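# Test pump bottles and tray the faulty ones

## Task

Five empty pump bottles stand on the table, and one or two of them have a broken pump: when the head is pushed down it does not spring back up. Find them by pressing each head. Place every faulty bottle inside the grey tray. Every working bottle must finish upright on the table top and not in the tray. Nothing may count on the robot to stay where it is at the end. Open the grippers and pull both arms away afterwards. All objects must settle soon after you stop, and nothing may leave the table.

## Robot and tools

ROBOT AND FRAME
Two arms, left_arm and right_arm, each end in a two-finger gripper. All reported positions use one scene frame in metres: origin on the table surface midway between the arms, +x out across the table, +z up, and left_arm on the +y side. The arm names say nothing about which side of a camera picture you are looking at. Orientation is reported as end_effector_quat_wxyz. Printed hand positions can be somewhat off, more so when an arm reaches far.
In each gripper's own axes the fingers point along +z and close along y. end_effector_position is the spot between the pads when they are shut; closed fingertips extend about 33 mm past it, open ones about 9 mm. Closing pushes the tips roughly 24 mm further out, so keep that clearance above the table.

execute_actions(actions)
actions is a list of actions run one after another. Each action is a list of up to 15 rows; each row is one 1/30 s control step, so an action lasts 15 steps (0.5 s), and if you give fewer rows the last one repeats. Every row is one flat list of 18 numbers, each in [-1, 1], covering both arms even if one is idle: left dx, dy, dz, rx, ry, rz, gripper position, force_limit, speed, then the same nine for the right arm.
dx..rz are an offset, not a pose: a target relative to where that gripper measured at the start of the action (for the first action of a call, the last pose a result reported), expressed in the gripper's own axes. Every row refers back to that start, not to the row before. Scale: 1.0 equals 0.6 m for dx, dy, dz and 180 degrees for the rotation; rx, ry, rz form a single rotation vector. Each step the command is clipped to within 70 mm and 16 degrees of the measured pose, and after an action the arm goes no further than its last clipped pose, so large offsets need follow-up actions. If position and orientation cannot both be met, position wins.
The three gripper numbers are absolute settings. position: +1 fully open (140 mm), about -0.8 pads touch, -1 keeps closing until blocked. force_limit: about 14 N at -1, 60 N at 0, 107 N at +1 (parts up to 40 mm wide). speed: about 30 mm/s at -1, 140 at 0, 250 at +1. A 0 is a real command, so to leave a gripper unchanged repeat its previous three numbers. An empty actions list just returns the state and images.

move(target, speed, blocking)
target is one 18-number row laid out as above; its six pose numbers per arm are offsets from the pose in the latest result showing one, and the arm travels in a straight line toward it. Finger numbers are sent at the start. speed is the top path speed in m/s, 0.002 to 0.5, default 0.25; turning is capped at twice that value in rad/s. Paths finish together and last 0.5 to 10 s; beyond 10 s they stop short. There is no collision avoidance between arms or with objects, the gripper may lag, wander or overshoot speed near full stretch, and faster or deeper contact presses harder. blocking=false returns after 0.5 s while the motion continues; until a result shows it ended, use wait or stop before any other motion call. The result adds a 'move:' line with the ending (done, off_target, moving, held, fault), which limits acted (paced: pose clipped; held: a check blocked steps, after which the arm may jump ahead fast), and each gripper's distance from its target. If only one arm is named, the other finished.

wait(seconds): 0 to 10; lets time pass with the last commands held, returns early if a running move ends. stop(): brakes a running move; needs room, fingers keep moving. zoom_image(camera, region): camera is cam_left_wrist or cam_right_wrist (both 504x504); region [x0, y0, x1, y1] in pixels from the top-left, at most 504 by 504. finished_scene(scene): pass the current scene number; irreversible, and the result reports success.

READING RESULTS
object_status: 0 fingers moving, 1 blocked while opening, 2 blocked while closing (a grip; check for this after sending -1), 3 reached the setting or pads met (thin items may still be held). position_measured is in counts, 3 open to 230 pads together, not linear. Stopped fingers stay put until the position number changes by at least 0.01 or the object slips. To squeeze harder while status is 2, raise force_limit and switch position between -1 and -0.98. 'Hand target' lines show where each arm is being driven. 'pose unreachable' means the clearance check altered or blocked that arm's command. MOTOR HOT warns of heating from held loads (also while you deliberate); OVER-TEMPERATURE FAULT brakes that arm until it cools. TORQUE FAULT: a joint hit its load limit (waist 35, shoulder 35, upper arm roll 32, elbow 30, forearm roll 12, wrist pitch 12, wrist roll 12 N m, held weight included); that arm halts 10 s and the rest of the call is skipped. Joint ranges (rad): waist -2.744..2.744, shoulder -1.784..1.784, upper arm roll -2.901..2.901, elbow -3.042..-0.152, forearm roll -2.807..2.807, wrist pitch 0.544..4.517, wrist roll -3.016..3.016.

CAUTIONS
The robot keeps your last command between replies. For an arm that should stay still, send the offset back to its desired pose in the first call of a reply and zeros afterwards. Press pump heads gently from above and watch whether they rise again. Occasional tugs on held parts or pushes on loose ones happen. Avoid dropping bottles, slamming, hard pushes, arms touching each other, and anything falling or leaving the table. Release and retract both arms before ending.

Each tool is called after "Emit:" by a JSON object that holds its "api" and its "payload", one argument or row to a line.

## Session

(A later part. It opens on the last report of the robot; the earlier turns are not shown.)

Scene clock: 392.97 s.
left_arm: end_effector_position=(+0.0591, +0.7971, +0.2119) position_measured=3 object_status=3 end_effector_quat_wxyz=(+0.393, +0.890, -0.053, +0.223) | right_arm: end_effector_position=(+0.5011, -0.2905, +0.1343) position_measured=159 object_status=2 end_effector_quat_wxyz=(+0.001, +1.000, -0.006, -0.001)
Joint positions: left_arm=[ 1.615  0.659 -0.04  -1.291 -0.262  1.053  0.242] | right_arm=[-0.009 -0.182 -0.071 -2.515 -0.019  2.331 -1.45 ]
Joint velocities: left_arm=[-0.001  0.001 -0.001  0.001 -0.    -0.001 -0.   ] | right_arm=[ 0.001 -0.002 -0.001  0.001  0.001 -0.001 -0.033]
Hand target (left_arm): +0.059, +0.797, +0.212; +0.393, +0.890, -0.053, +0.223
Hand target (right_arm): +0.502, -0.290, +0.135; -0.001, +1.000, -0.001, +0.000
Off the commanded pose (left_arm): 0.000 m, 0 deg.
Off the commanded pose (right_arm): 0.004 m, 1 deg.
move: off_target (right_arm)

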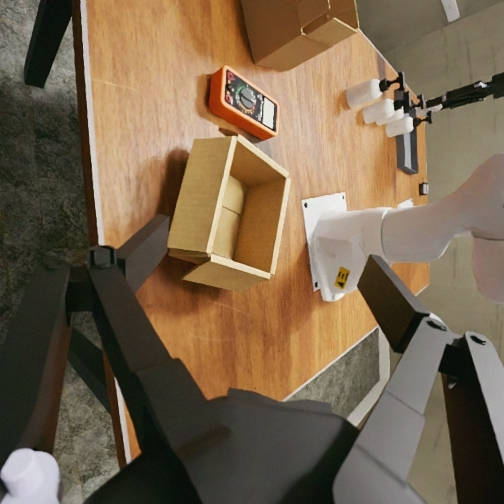

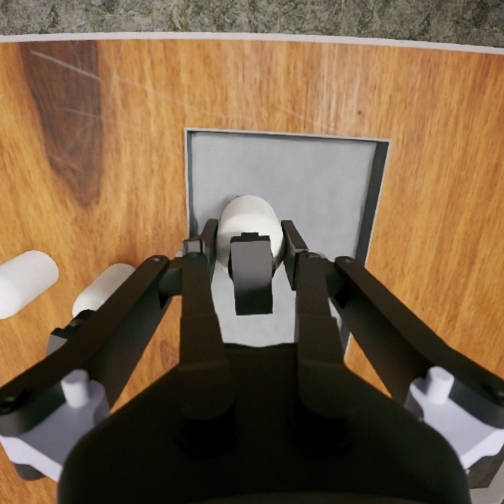

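Emit:
{"api": "move", "payload": {
  "target": [0,0,0,0,0,0,1,0,0, -0.1593,0.0627,0.091,0.0006,0.0006,-0.0038,-1,-0.3,0],
  "speed": 0.18
}}

Emit:
{"api": "move", "payload": {
  "target": [0,0,0,0,0,0,1,0,0, 0,0,0.017,0,0,0,-1,-0.3,0],
  "speed": 0.03
}}

Scene clock: 399.13 s.
left_arm: end_effector_position=(+0.0591, +0.7971, +0.2119) position_measured=3 object_status=3 end_effector_quat_wxyz=(+0.393, +0.890, -0.053, +0.223) | right_arm: end_effector_position=(+0.4037, -0.3255, +0.0797) position_measured=159 object_status=2 end_effector_quat_wxyz=(-0.001, +1.000, -0.004, -0.003)
Joint positions: left_arm=[ 1.615  0.659 -0.04  -1.291 -0.262  1.053  0.242] | right_arm=[-0.054 -0.364 -0.114 -2.864 -0.065  2.495 -1.498]
Joint velocities: left_arm=[ 0.001  0.001 -0.001 -0.001  0.001 -0.     0.001] | right_arm=[-0.    -0.    -0.001 -0.001  0.     0.013 -0.012]
Hand target (left_arm): +0.059, +0.797, +0.212; +0.393, +0.890, -0.053, +0.223
Hand target (right_arm): +0.405, -0.327, +0.080; -0.000, +1.000, -0.000, -0.000
Off the commanded pose (left_arm): 0.000 m, 0 deg.
Off the commanded pose (right_arm): 0.002 m, 1 deg.
move: done

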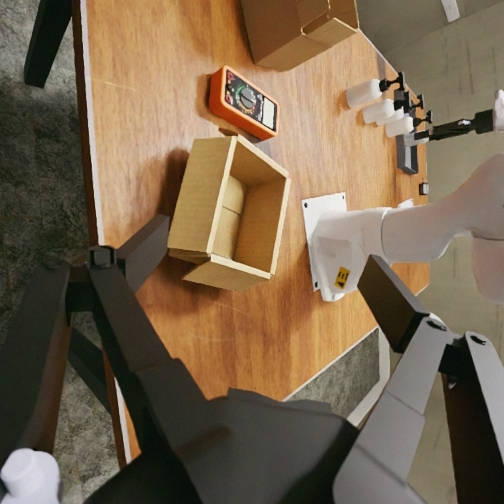

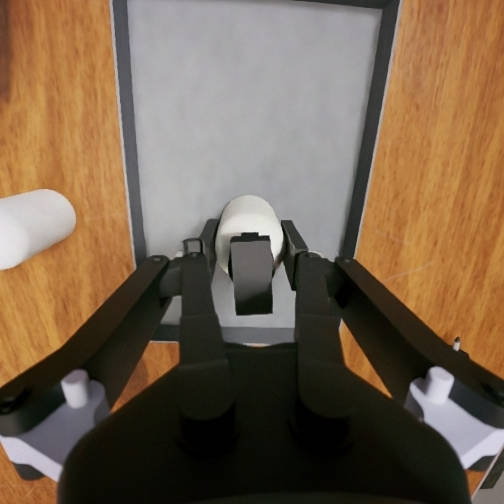

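Scene clock: 399.90 s.
left_arm: end_effector_position=(+0.0591, +0.7971, +0.2119) position_measured=3 object_status=3 end_effector_quat_wxyz=(+0.393, +0.890, -0.053, +0.223) | right_arm: end_effector_position=(+0.4040, -0.3256, +0.0709) position_measured=159 object_status=2 end_effector_quat_wxyz=(-0.000, +1.000, -0.004, -0.003)
Joint positions: left_arm=[ 1.615  0.659 -0.04  -1.291 -0.262  1.053  0.242] | right_arm=[-0.054 -0.336 -0.114 -2.869 -0.065  2.528 -1.498]
Joint velocities: left_arm=[-0.001  0.    -0.001  0.001 -0.001 -0.001 -0.001] | right_arm=[ 0.001  0.005  0.     0.001 -0.001  0.015 -0.001]
Hand target (left_arm): +0.059, +0.797, +0.212; +0.393, +0.890, -0.053, +0.223
Hand target (right_arm): +0.404, -0.326, +0.070; -0.001, +1.000, -0.004, -0.003
Off the commanded pose (left_arm): 0.000 m, 0 deg.
Off the commanded pose (right_arm): 0.001 m, 0 deg.
move: done

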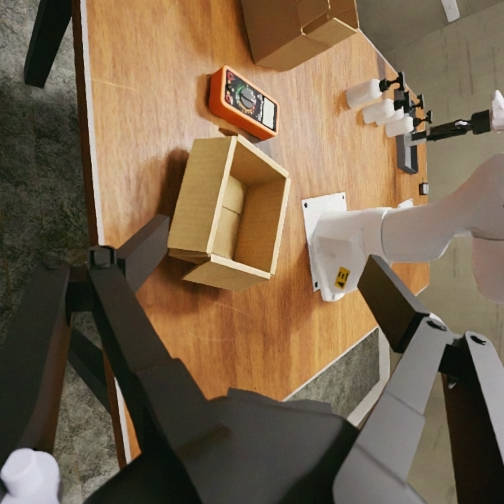

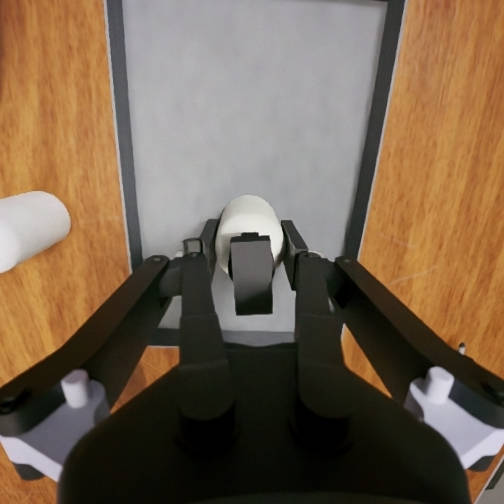

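Emit:
{"api": "execute_actions", "payload": {
  "actions": [
    [[0,0,0,0,0,0,1,0,0, 0,0,0.004,0,0,0,-1,-0.3,0],[0,0,0,0,0,0,1,0,0, 0,0,0.005,0,0,0,-1,-0.3,0],[0,0,0,0,0,0,1,0,0, 0,0,0.006,0,0,0,-1,-0.3,0],[0,0,0,0,0,0,1,0,0, 0,0,0.006,0,0,0,-1,-0.3,0],[0,0,0,0,0,0,1,0,0, 0,0,0.006,0,0,0,-1,-0.3,0],[0,0,0,0,0,0,1,0,0, 0,0,0.006,0,0,0,-1,-0.3,0],[0,0,0,0,0,0,1,0,0, 0,0,0.005,0,0,0,0.08,-0.3,0]]
  ]
}}

Emit:
{"api": "move", "payload": {
  "target": [0,0,0,0,0,0,1,0,0, 0,0,-0.2,0,0.002,-0.0025,0.08,-0.3,0],
  "speed": 0.25
}}

Scene clock: 404.87 s.
left_arm: end_effector_position=(+0.0591, +0.7971, +0.2119) position_measured=3 object_status=3 end_effector_quat_wxyz=(+0.393, +0.890, -0.053, +0.223) | right_arm: end_effector_position=(+0.4050, -0.3257, +0.0691) position_measured=119 object_status=0 end_effector_quat_wxyz=(+0.000, +1.000, -0.004, -0.002)
Joint positions: left_arm=[ 1.615  0.659 -0.04  -1.291 -0.262  1.053  0.242] | right_arm=[-0.054 -0.328 -0.114 -2.869 -0.065  2.537 -1.498]
Joint velocities: left_arm=[ 0.    -0.001 -0.001 -0.    -0.     0.001  0.001] | right_arm=[ 0.     0.001 -0.     0.     0.001 -0.001  0.001]
Hand target (left_arm): +0.059, +0.797, +0.212; +0.393, +0.890, -0.053, +0.223
Hand target (right_arm): +0.404, -0.326, +0.068; -0.000, +1.000, -0.004, -0.003
Off the commanded pose (left_arm): 0.000 m, 0 deg.
Off the commanded pose (right_arm): 0.002 m, 0 deg.

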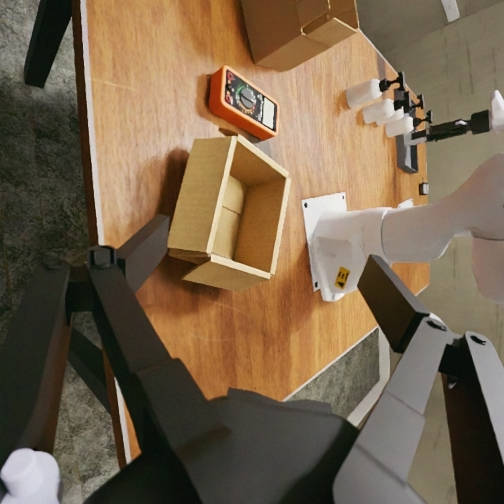

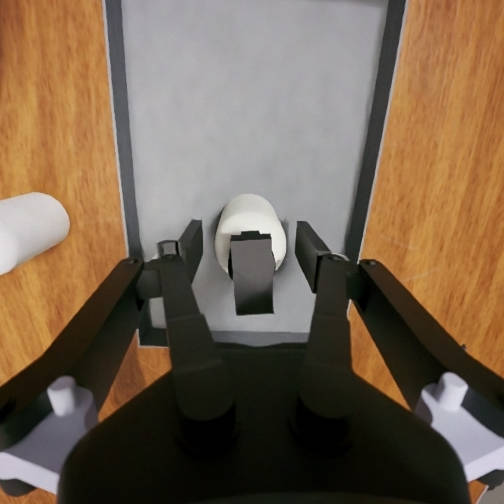

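Scene clock: 406.17 s.
left_arm: end_effector_position=(+0.0591, +0.7971, +0.2119) position_measured=3 object_status=3 end_effector_quat_wxyz=(+0.393, +0.890, -0.053, +0.223) | right_arm: end_effector_position=(+0.4063, -0.3258, +0.1883) position_measured=119 object_status=3 end_effector_quat_wxyz=(-0.001, +1.000, -0.001, +0.002)
Joint positions: left_arm=[ 1.615  0.659 -0.04  -1.291 -0.262  1.053  0.242] | right_arm=[-0.055 -0.599 -0.1   -2.727 -0.065  2.134 -1.498]
Joint velocities: left_arm=[-0.001 -0.001  0.     0.    -0.     0.    -0.001] | right_arm=[ 0.     0.    -0.001  0.    -0.    -0.011  0.   ]
Hand target (left_arm): +0.059, +0.797, +0.212; +0.393, +0.890, -0.053, +0.223
Hand target (right_arm): +0.405, -0.325, +0.189; -0.001, +1.000, +0.000, +0.001
Off the commanded pose (left_arm): 0.000 m, 0 deg.
Off the commanded pose (right_arm): 0.001 m, 0 deg.
move: done

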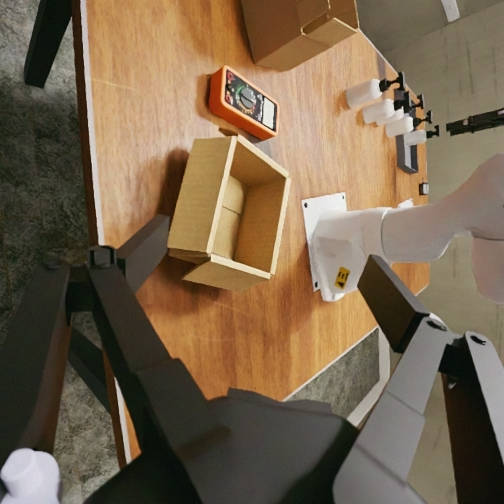

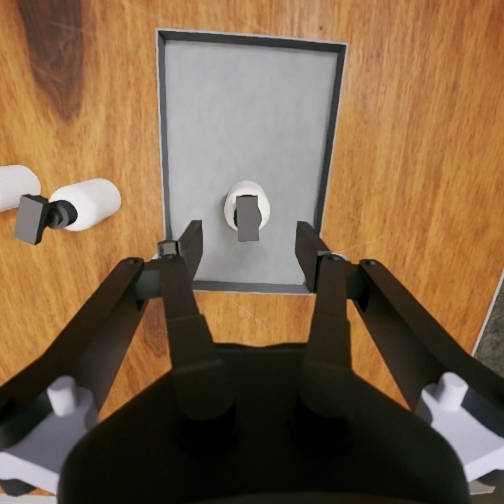

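Emit:
{"api": "move", "payload": {
  "target": [0,0,0,0,0,0,1,0,0, 0.0015,-0.6563,-0.0098,-0.0006,-0.0013,-0.0006,0.08,-0.3,0],
  "speed": 0.3
}}

Emit:
{"api": "zoom_image", "payload": {
  "camera": "cam_right_wrist",
  "region": [150, 160, 360, 280]
}}

Scene clock: 411.63 s.
left_arm: end_effector_position=(+0.0591, +0.7971, +0.2119) position_measured=3 object_status=3 end_effector_quat_wxyz=(+0.393, +0.890, -0.053, +0.223) | right_arm: end_effector_position=(+0.4112, +0.0669, +0.1935) position_measured=119 object_status=3 end_effector_quat_wxyz=(-0.001, +1.000, +0.004, -0.001)
Joint positions: left_arm=[ 1.615  0.659 -0.04  -1.291 -0.262  1.053  0.242] | right_arm=[ 0.147 -0.017  0.522 -2.156  0.012  2.142 -0.743]
Joint velocities: left_arm=[-0.    -0.001 -0.001 -0.001  0.002 -0.001  0.   ] | right_arm=[ 0.001  0.001 -0.001  0.001 -0.002 -0.003  0.03 ]
Hand target (left_arm): +0.059, +0.797, +0.212; +0.393, +0.890, -0.053, +0.223
Hand target (right_arm): +0.410, +0.067, +0.193; +0.001, +1.000, -0.000, -0.001
Off the commanded pose (left_arm): 0.000 m, 0 deg.
Off the commanded pose (right_arm): 0.004 m, 0 deg.
move: off_target (right_arm)

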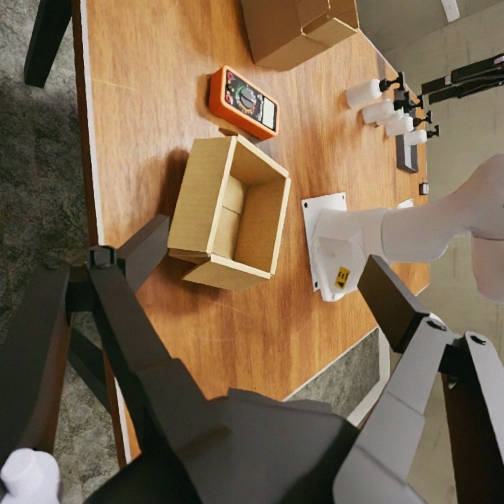

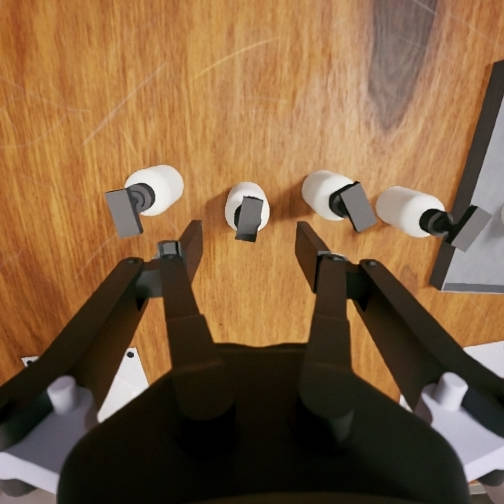

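Region (150, 160, 360, 280) of cam_right_wrist's 504x504 image, scaled by 2.400, with more detail than that image has; it fills the top 288 rows of this view, and the rest is white.

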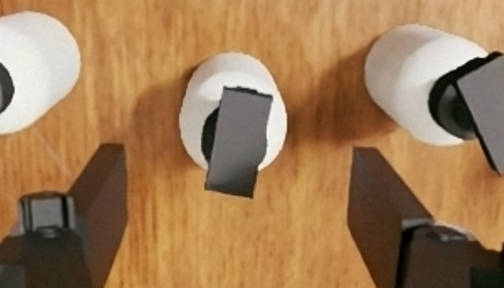

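Emit:
{"api": "move", "payload": {
  "target": [0,0,0,0,0,0,1,0,0, -0.003,-0.001,0.2058,-0.0006,0.0006,0.0025,0.08,-0.3,0],
  "speed": 0.15
}}

Emit:
{"api": "execute_actions", "payload": {
  "actions": [
    [[0,0,0,0,0,0,1,0,0, 0.001,0,0,0,0,0,-1,-0.3,0]]
  ]
}}

Scene clock: 416.37 s.
left_arm: end_effector_position=(+0.0591, +0.7971, +0.2119) position_measured=3 object_status=3 end_effector_quat_wxyz=(+0.393, +0.890, -0.053, +0.223) | right_arm: end_effector_position=(+0.4083, +0.0666, +0.0702) position_measured=119 object_status=3 end_effector_quat_wxyz=(+0.002, +1.000, +0.004, -0.002)
Joint positions: left_arm=[ 1.615  0.659 -0.04  -1.291 -0.262  1.053  0.242] | right_arm=[ 0.18   0.194  0.495 -2.272 -0.141  2.433 -0.63 ]
Joint velocities: left_arm=[-0.     0.001  0.001 -0.     0.001  0.001 -0.001] | right_arm=[ 0.004 -0.001 -0.003  0.001 -0.003  0.01   0.024]
Hand target (left_arm): +0.059, +0.797, +0.212; +0.393, +0.890, -0.053, +0.223
Hand target (right_arm): +0.410, +0.067, +0.070; +0.001, +1.000, -0.000, +0.000
Off the commanded pose (left_arm): 0.000 m, 0 deg.
Off the commanded pose (right_arm): 0.001 m, 1 deg.
move: done

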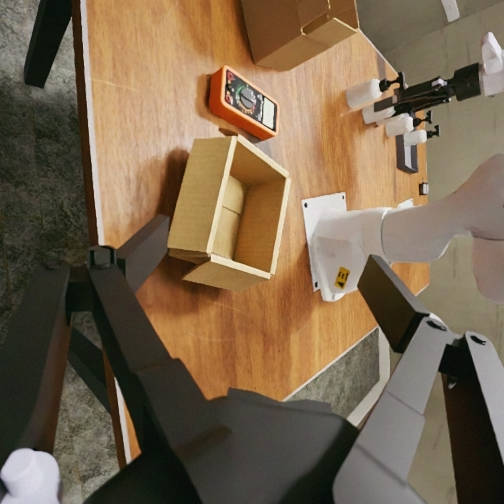

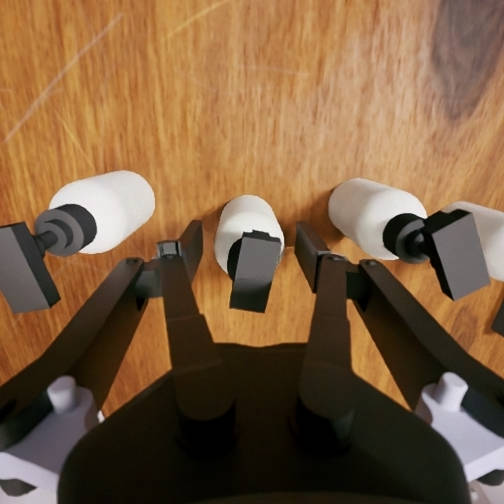

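Scene clock: 416.87 s.
left_arm: end_effector_position=(+0.0591, +0.7971, +0.2119) position_measured=3 object_status=3 end_effector_quat_wxyz=(+0.393, +0.890, -0.053, +0.223) | right_arm: end_effector_position=(+0.4086, +0.0668, +0.0706) position_measured=159 object_status=2 end_effector_quat_wxyz=(+0.001, +1.000, +0.004, -0.001)
Joint positions: left_arm=[ 1.615  0.659 -0.04  -1.291 -0.262  1.053  0.242] | right_arm=[ 0.18   0.194  0.495 -2.271 -0.141  2.433 -0.63 ]
Joint velocities: left_arm=[ 0.001  0.     0.002  0.001 -0.    -0.    -0.001] | right_arm=[-0.    -0.001 -0.001  0.    -0.001  0.002  0.002]
Hand target (left_arm): +0.059, +0.797, +0.212; +0.393, +0.890, -0.053, +0.223
Hand target (right_arm): +0.409, +0.067, +0.070; +0.002, +1.000, +0.004, -0.002
Off the commanded pose (left_arm): 0.000 m, 0 deg.
Off the commanded pose (right_arm): 0.001 m, 0 deg.

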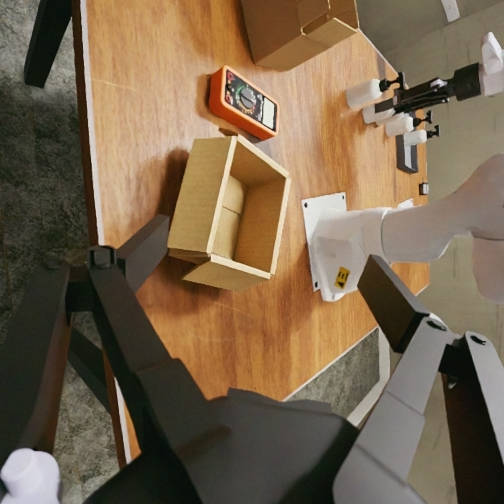

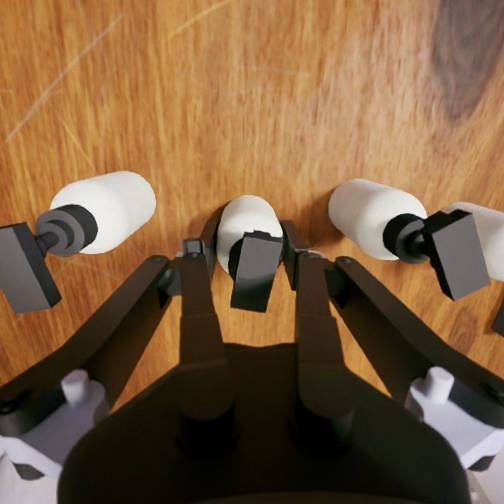

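Emit:
{"api": "move", "payload": {
  "target": [0,0,0,0,0,0,1,0,0, 0.169,-0.004,-0.1073,0.0006,0.0006,0.0025,-1,-0.3,0],
  "speed": 0.2
}}

Emit:
{"api": "move", "payload": {
  "target": [0,0,0,0,0,0,1,0,0, 0.004,0.6633,0,0,0,-0.002,-1,-0.3,0],
  "speed": 0.3
}}

Scene clock: 421.00 s.
left_arm: end_effector_position=(+0.0591, +0.7971, +0.2119) position_measured=3 object_status=3 end_effector_quat_wxyz=(+0.393, +0.890, -0.053, +0.223) | right_arm: end_effector_position=(+0.5104, +0.0703, +0.1347) position_measured=159 object_status=2 end_effector_quat_wxyz=(-0.002, +1.000, -0.006, +0.000)
Joint positions: left_arm=[ 1.615  0.659 -0.04  -1.291 -0.262  1.053  0.242] | right_arm=[ 0.116  0.288  0.464 -1.953 -0.155  2.208 -0.729]
Joint velocities: left_arm=[ 0.001 -0.001 -0.001 -0.001  0.001  0.    -0.   ] | right_arm=[-0.001  0.001  0.001  0.001 -0.001 -0.013 -0.017]
Hand target (left_arm): +0.059, +0.797, +0.212; +0.393, +0.890, -0.053, +0.223
Hand target (right_arm): +0.510, +0.070, +0.135; +0.000, +1.000, +0.000, -0.000
Off the commanded pose (left_arm): 0.000 m, 0 deg.
Off the commanded pose (right_arm): 0.000 m, 1 deg.
move: done

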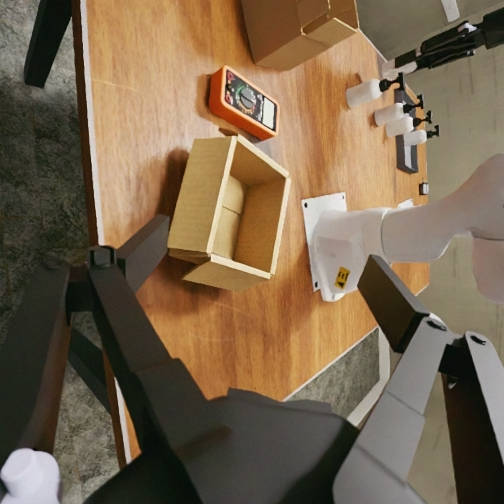

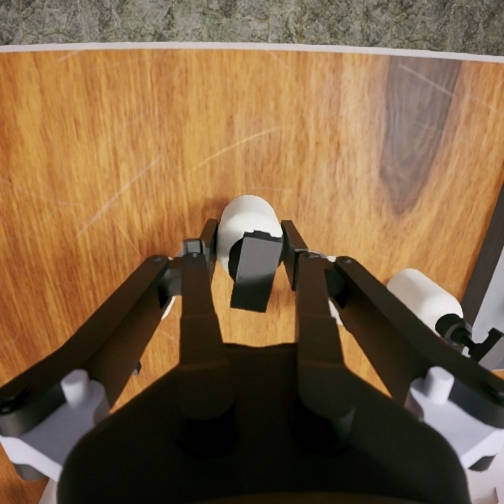

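Scene clock: 423.43 s.
left_arm: end_effector_position=(+0.0591, +0.7971, +0.2119) position_measured=3 object_status=3 end_effector_quat_wxyz=(+0.393, +0.890, -0.053, +0.223) | right_arm: end_effector_position=(+0.5055, -0.3278, +0.1335) position_measured=159 object_status=2 end_effector_quat_wxyz=(-0.001, +1.000, -0.008, -0.001)
Joint positions: left_arm=[ 1.615  0.659 -0.04  -1.291 -0.262  1.053  0.242] | right_arm=[-0.217 -0.174  0.052 -2.509  0.015  2.334 -1.556]
Joint velocities: left_arm=[ 0.001 -0.     0.001  0.    -0.001  0.     0.001] | right_arm=[-0.001  0.001 -0.001 -0.002  0.001  0.001 -0.03 ]
Hand target (left_arm): +0.059, +0.797, +0.212; +0.393, +0.890, -0.053, +0.223
Hand target (right_arm): +0.506, -0.327, +0.134; -0.002, +1.000, -0.003, +0.001
Off the commanded pose (left_arm): 0.000 m, 0 deg.
Off the commanded pose (right_arm): 0.002 m, 1 deg.
move: done

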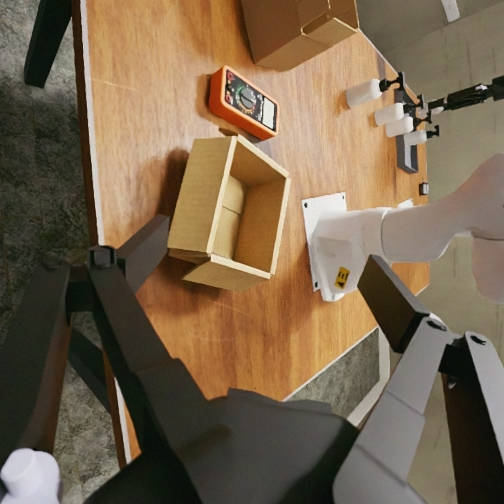

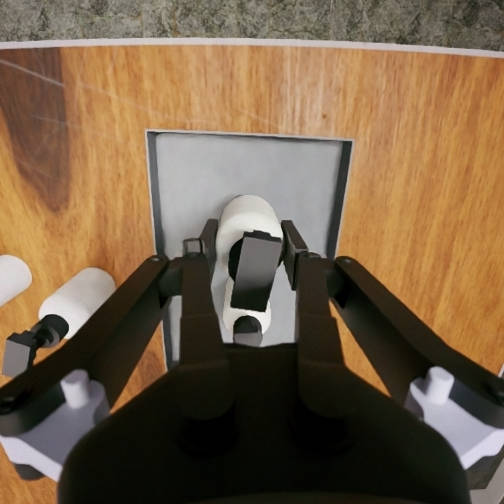

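Emit:
{"api": "move", "payload": {
  "target": [0,0,0,0,0,0,1,0,0, 0,0,0.1025,-0.0006,0.0006,-0.003,-1,-0.3,0],
  "speed": 0.08
}}

Emit:
{"api": "execute_actions", "payload": {
  "actions": [
    [[0,0,0,0,0,0,1,0,0, 0,0,0.003,0,0,0,-1,-0.3,0],[0,0,0,0,0,0,1,0,0, 0,0,0.004,0,0,0,-1,-0.3,0],[0,0,0,0,0,0,1,0,0, 0,0,0.005,0,0,0,-1,-0.3,0],[0,0,0,0,0,0,1,0,0, 0,0,0.005,0,0,0,-1,-0.3,0],[0,0,0,0,0,0,1,0,0, 0,0,0.005,0,0,0,-1,-0.3,0],[0,0,0,0,0,0,1,0,0, 0,0,0.005,0,0,0,-1,-0.3,0],[0,0,0,0,0,0,1,0,0, 0,0,0.003,0,0,0,0.08,-0.3,0]]
  ]
}}

Emit:
{"api": "move", "payload": {
  "target": [0,0,0,0,0,0,1,0,0, 0,0,-0.3,0,0,0,0.08,-0.3,0],
  "speed": 0.25
}}

Scene clock: 430.47 s.
left_arm: end_effector_position=(+0.0591, +0.7971, +0.2119) position_measured=3 object_status=3 end_effector_quat_wxyz=(+0.393, +0.890, -0.053, +0.223) | right_arm: end_effector_position=(+0.5049, -0.3281, +0.0727) position_measured=159 object_status=2 end_effector_quat_wxyz=(-0.001, +1.000, -0.003, -0.001)
Joint positions: left_arm=[ 1.615  0.659 -0.04  -1.291 -0.262  1.053  0.242] | right_arm=[-0.217 -0.048  0.052 -2.558  0.006  2.507 -1.56 ]
Joint velocities: left_arm=[-0.001 -0.    -0.     0.001  0.001  0.001 -0.   ] | right_arm=[ 0.001 -0.    -0.001  0.    -0.001  0.014  0.003]
Hand target (left_arm): +0.059, +0.797, +0.212; +0.393, +0.890, -0.053, +0.223
Hand target (right_arm): +0.505, -0.328, +0.072; +0.000, +1.000, -0.004, +0.000
Off the commanded pose (left_arm): 0.000 m, 0 deg.
Off the commanded pose (right_arm): 0.001 m, 0 deg.
move: done

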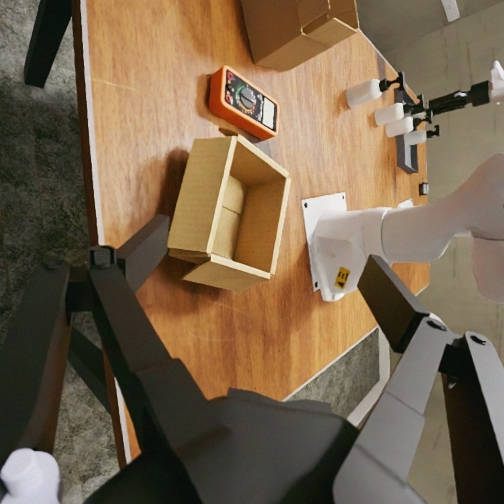

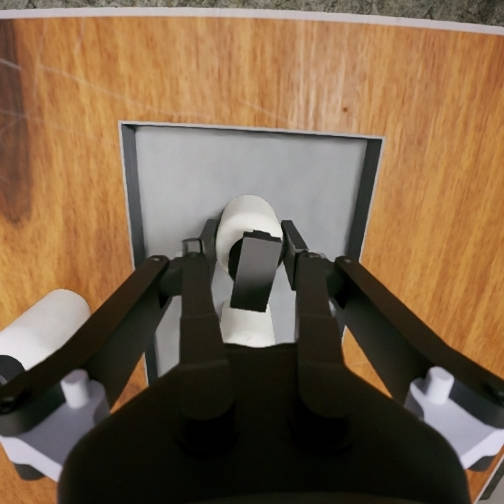

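Scene clock: 430.97 s.
left_arm: end_effector_position=(+0.0591, +0.7971, +0.2119) position_measured=3 object_status=3 end_effector_quat_wxyz=(+0.393, +0.890, -0.053, +0.223) | right_arm: end_effector_position=(+0.5055, -0.3281, +0.0719) position_measured=119 object_status=0 end_effector_quat_wxyz=(-0.001, +1.000, -0.003, -0.001)
Joint positions: left_arm=[ 1.615  0.659 -0.04  -1.291 -0.262  1.053  0.242] | right_arm=[-0.217 -0.046  0.052 -2.558  0.006  2.511 -1.56 ]
Joint velocities: left_arm=[-0.     0.001 -0.001 -0.001 -0.     0.001 -0.   ] | right_arm=[ 0.    -0.    -0.001 -0.001 -0.001 -0.    -0.001]
Hand target (left_arm): +0.059, +0.797, +0.212; +0.393, +0.890, -0.053, +0.223
Hand target (right_arm): +0.505, -0.328, +0.071; -0.001, +1.000, -0.003, -0.001
Off the commanded pose (left_arm): 0.000 m, 0 deg.
Off the commanded pose (right_arm): 0.001 m, 0 deg.

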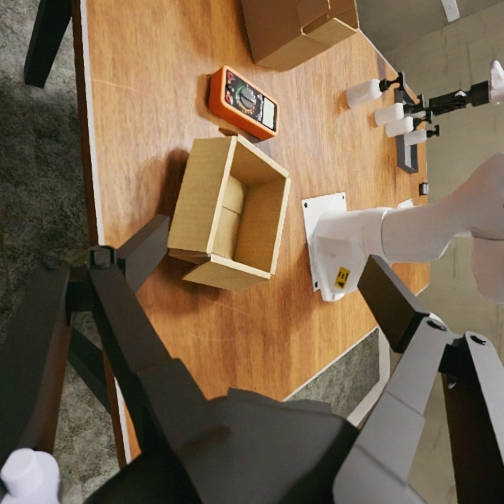

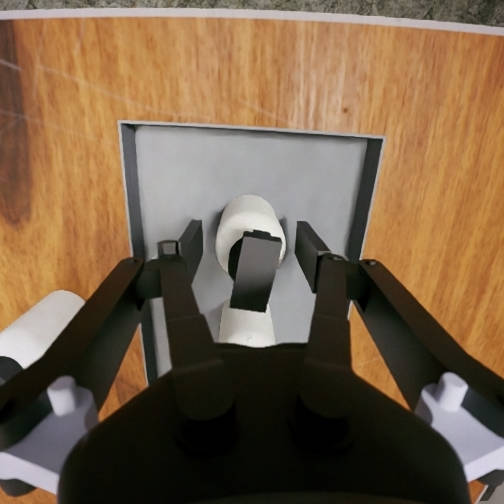

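Scene clock: 432.47 s.
left_arm: end_effector_position=(+0.0591, +0.7971, +0.2119) position_measured=3 object_status=3 end_effector_quat_wxyz=(+0.393, +0.890, -0.053, +0.223) | right_arm: end_effector_position=(+0.5066, -0.3278, +0.2520) position_measured=119 object_status=3 end_effector_quat_wxyz=(+0.000, +1.000, -0.003, +0.002)
Joint positions: left_arm=[ 1.615  0.659 -0.04  -1.291 -0.262  1.053  0.242] | right_arm=[-0.217 -0.324  0.049 -2.334  0.016  2.013 -1.567]
Joint velocities: left_arm=[ 0.     0.001 -0.    -0.     0.002 -0.    -0.   ] | right_arm=[ 0.001 -0.    -0.001  0.     0.    -0.011 -0.003]
Hand target (left_arm): +0.059, +0.797, +0.212; +0.393, +0.890, -0.053, +0.223
Hand target (right_arm): +0.506, -0.328, +0.252; -0.002, +1.000, -0.003, -0.001
Off the commanded pose (left_arm): 0.000 m, 0 deg.
Off the commanded pose (right_arm): 0.001 m, 0 deg.
move: done

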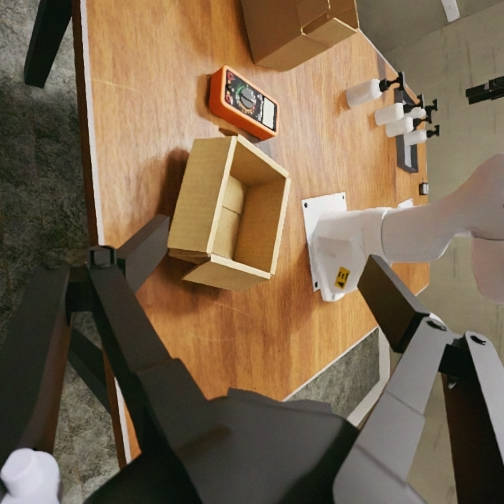

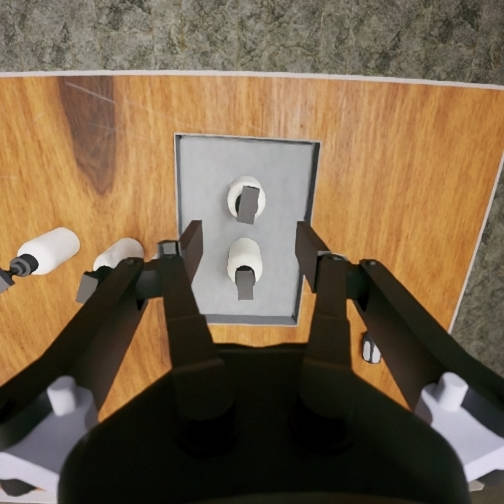

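Emit:
{"api": "zoom_image", "payload": {
  "camera": "cam_left_wrist",
  "region": [330, 50, 504, 190]
}}

Region (330, 50, 504, 190) of cam_left_wrist's 504x504 image, scaled by 2.897, with more detail than that image has; it fills the top 406 rows of this view, and the rest is white.

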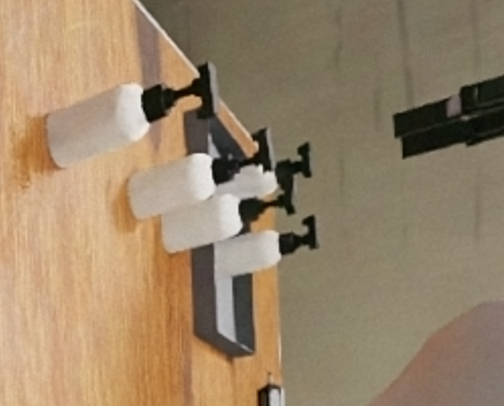

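Emit:
{"api": "finished_scene", "payload": {
  "scene": 1
}}

The scene is finished: the task was done.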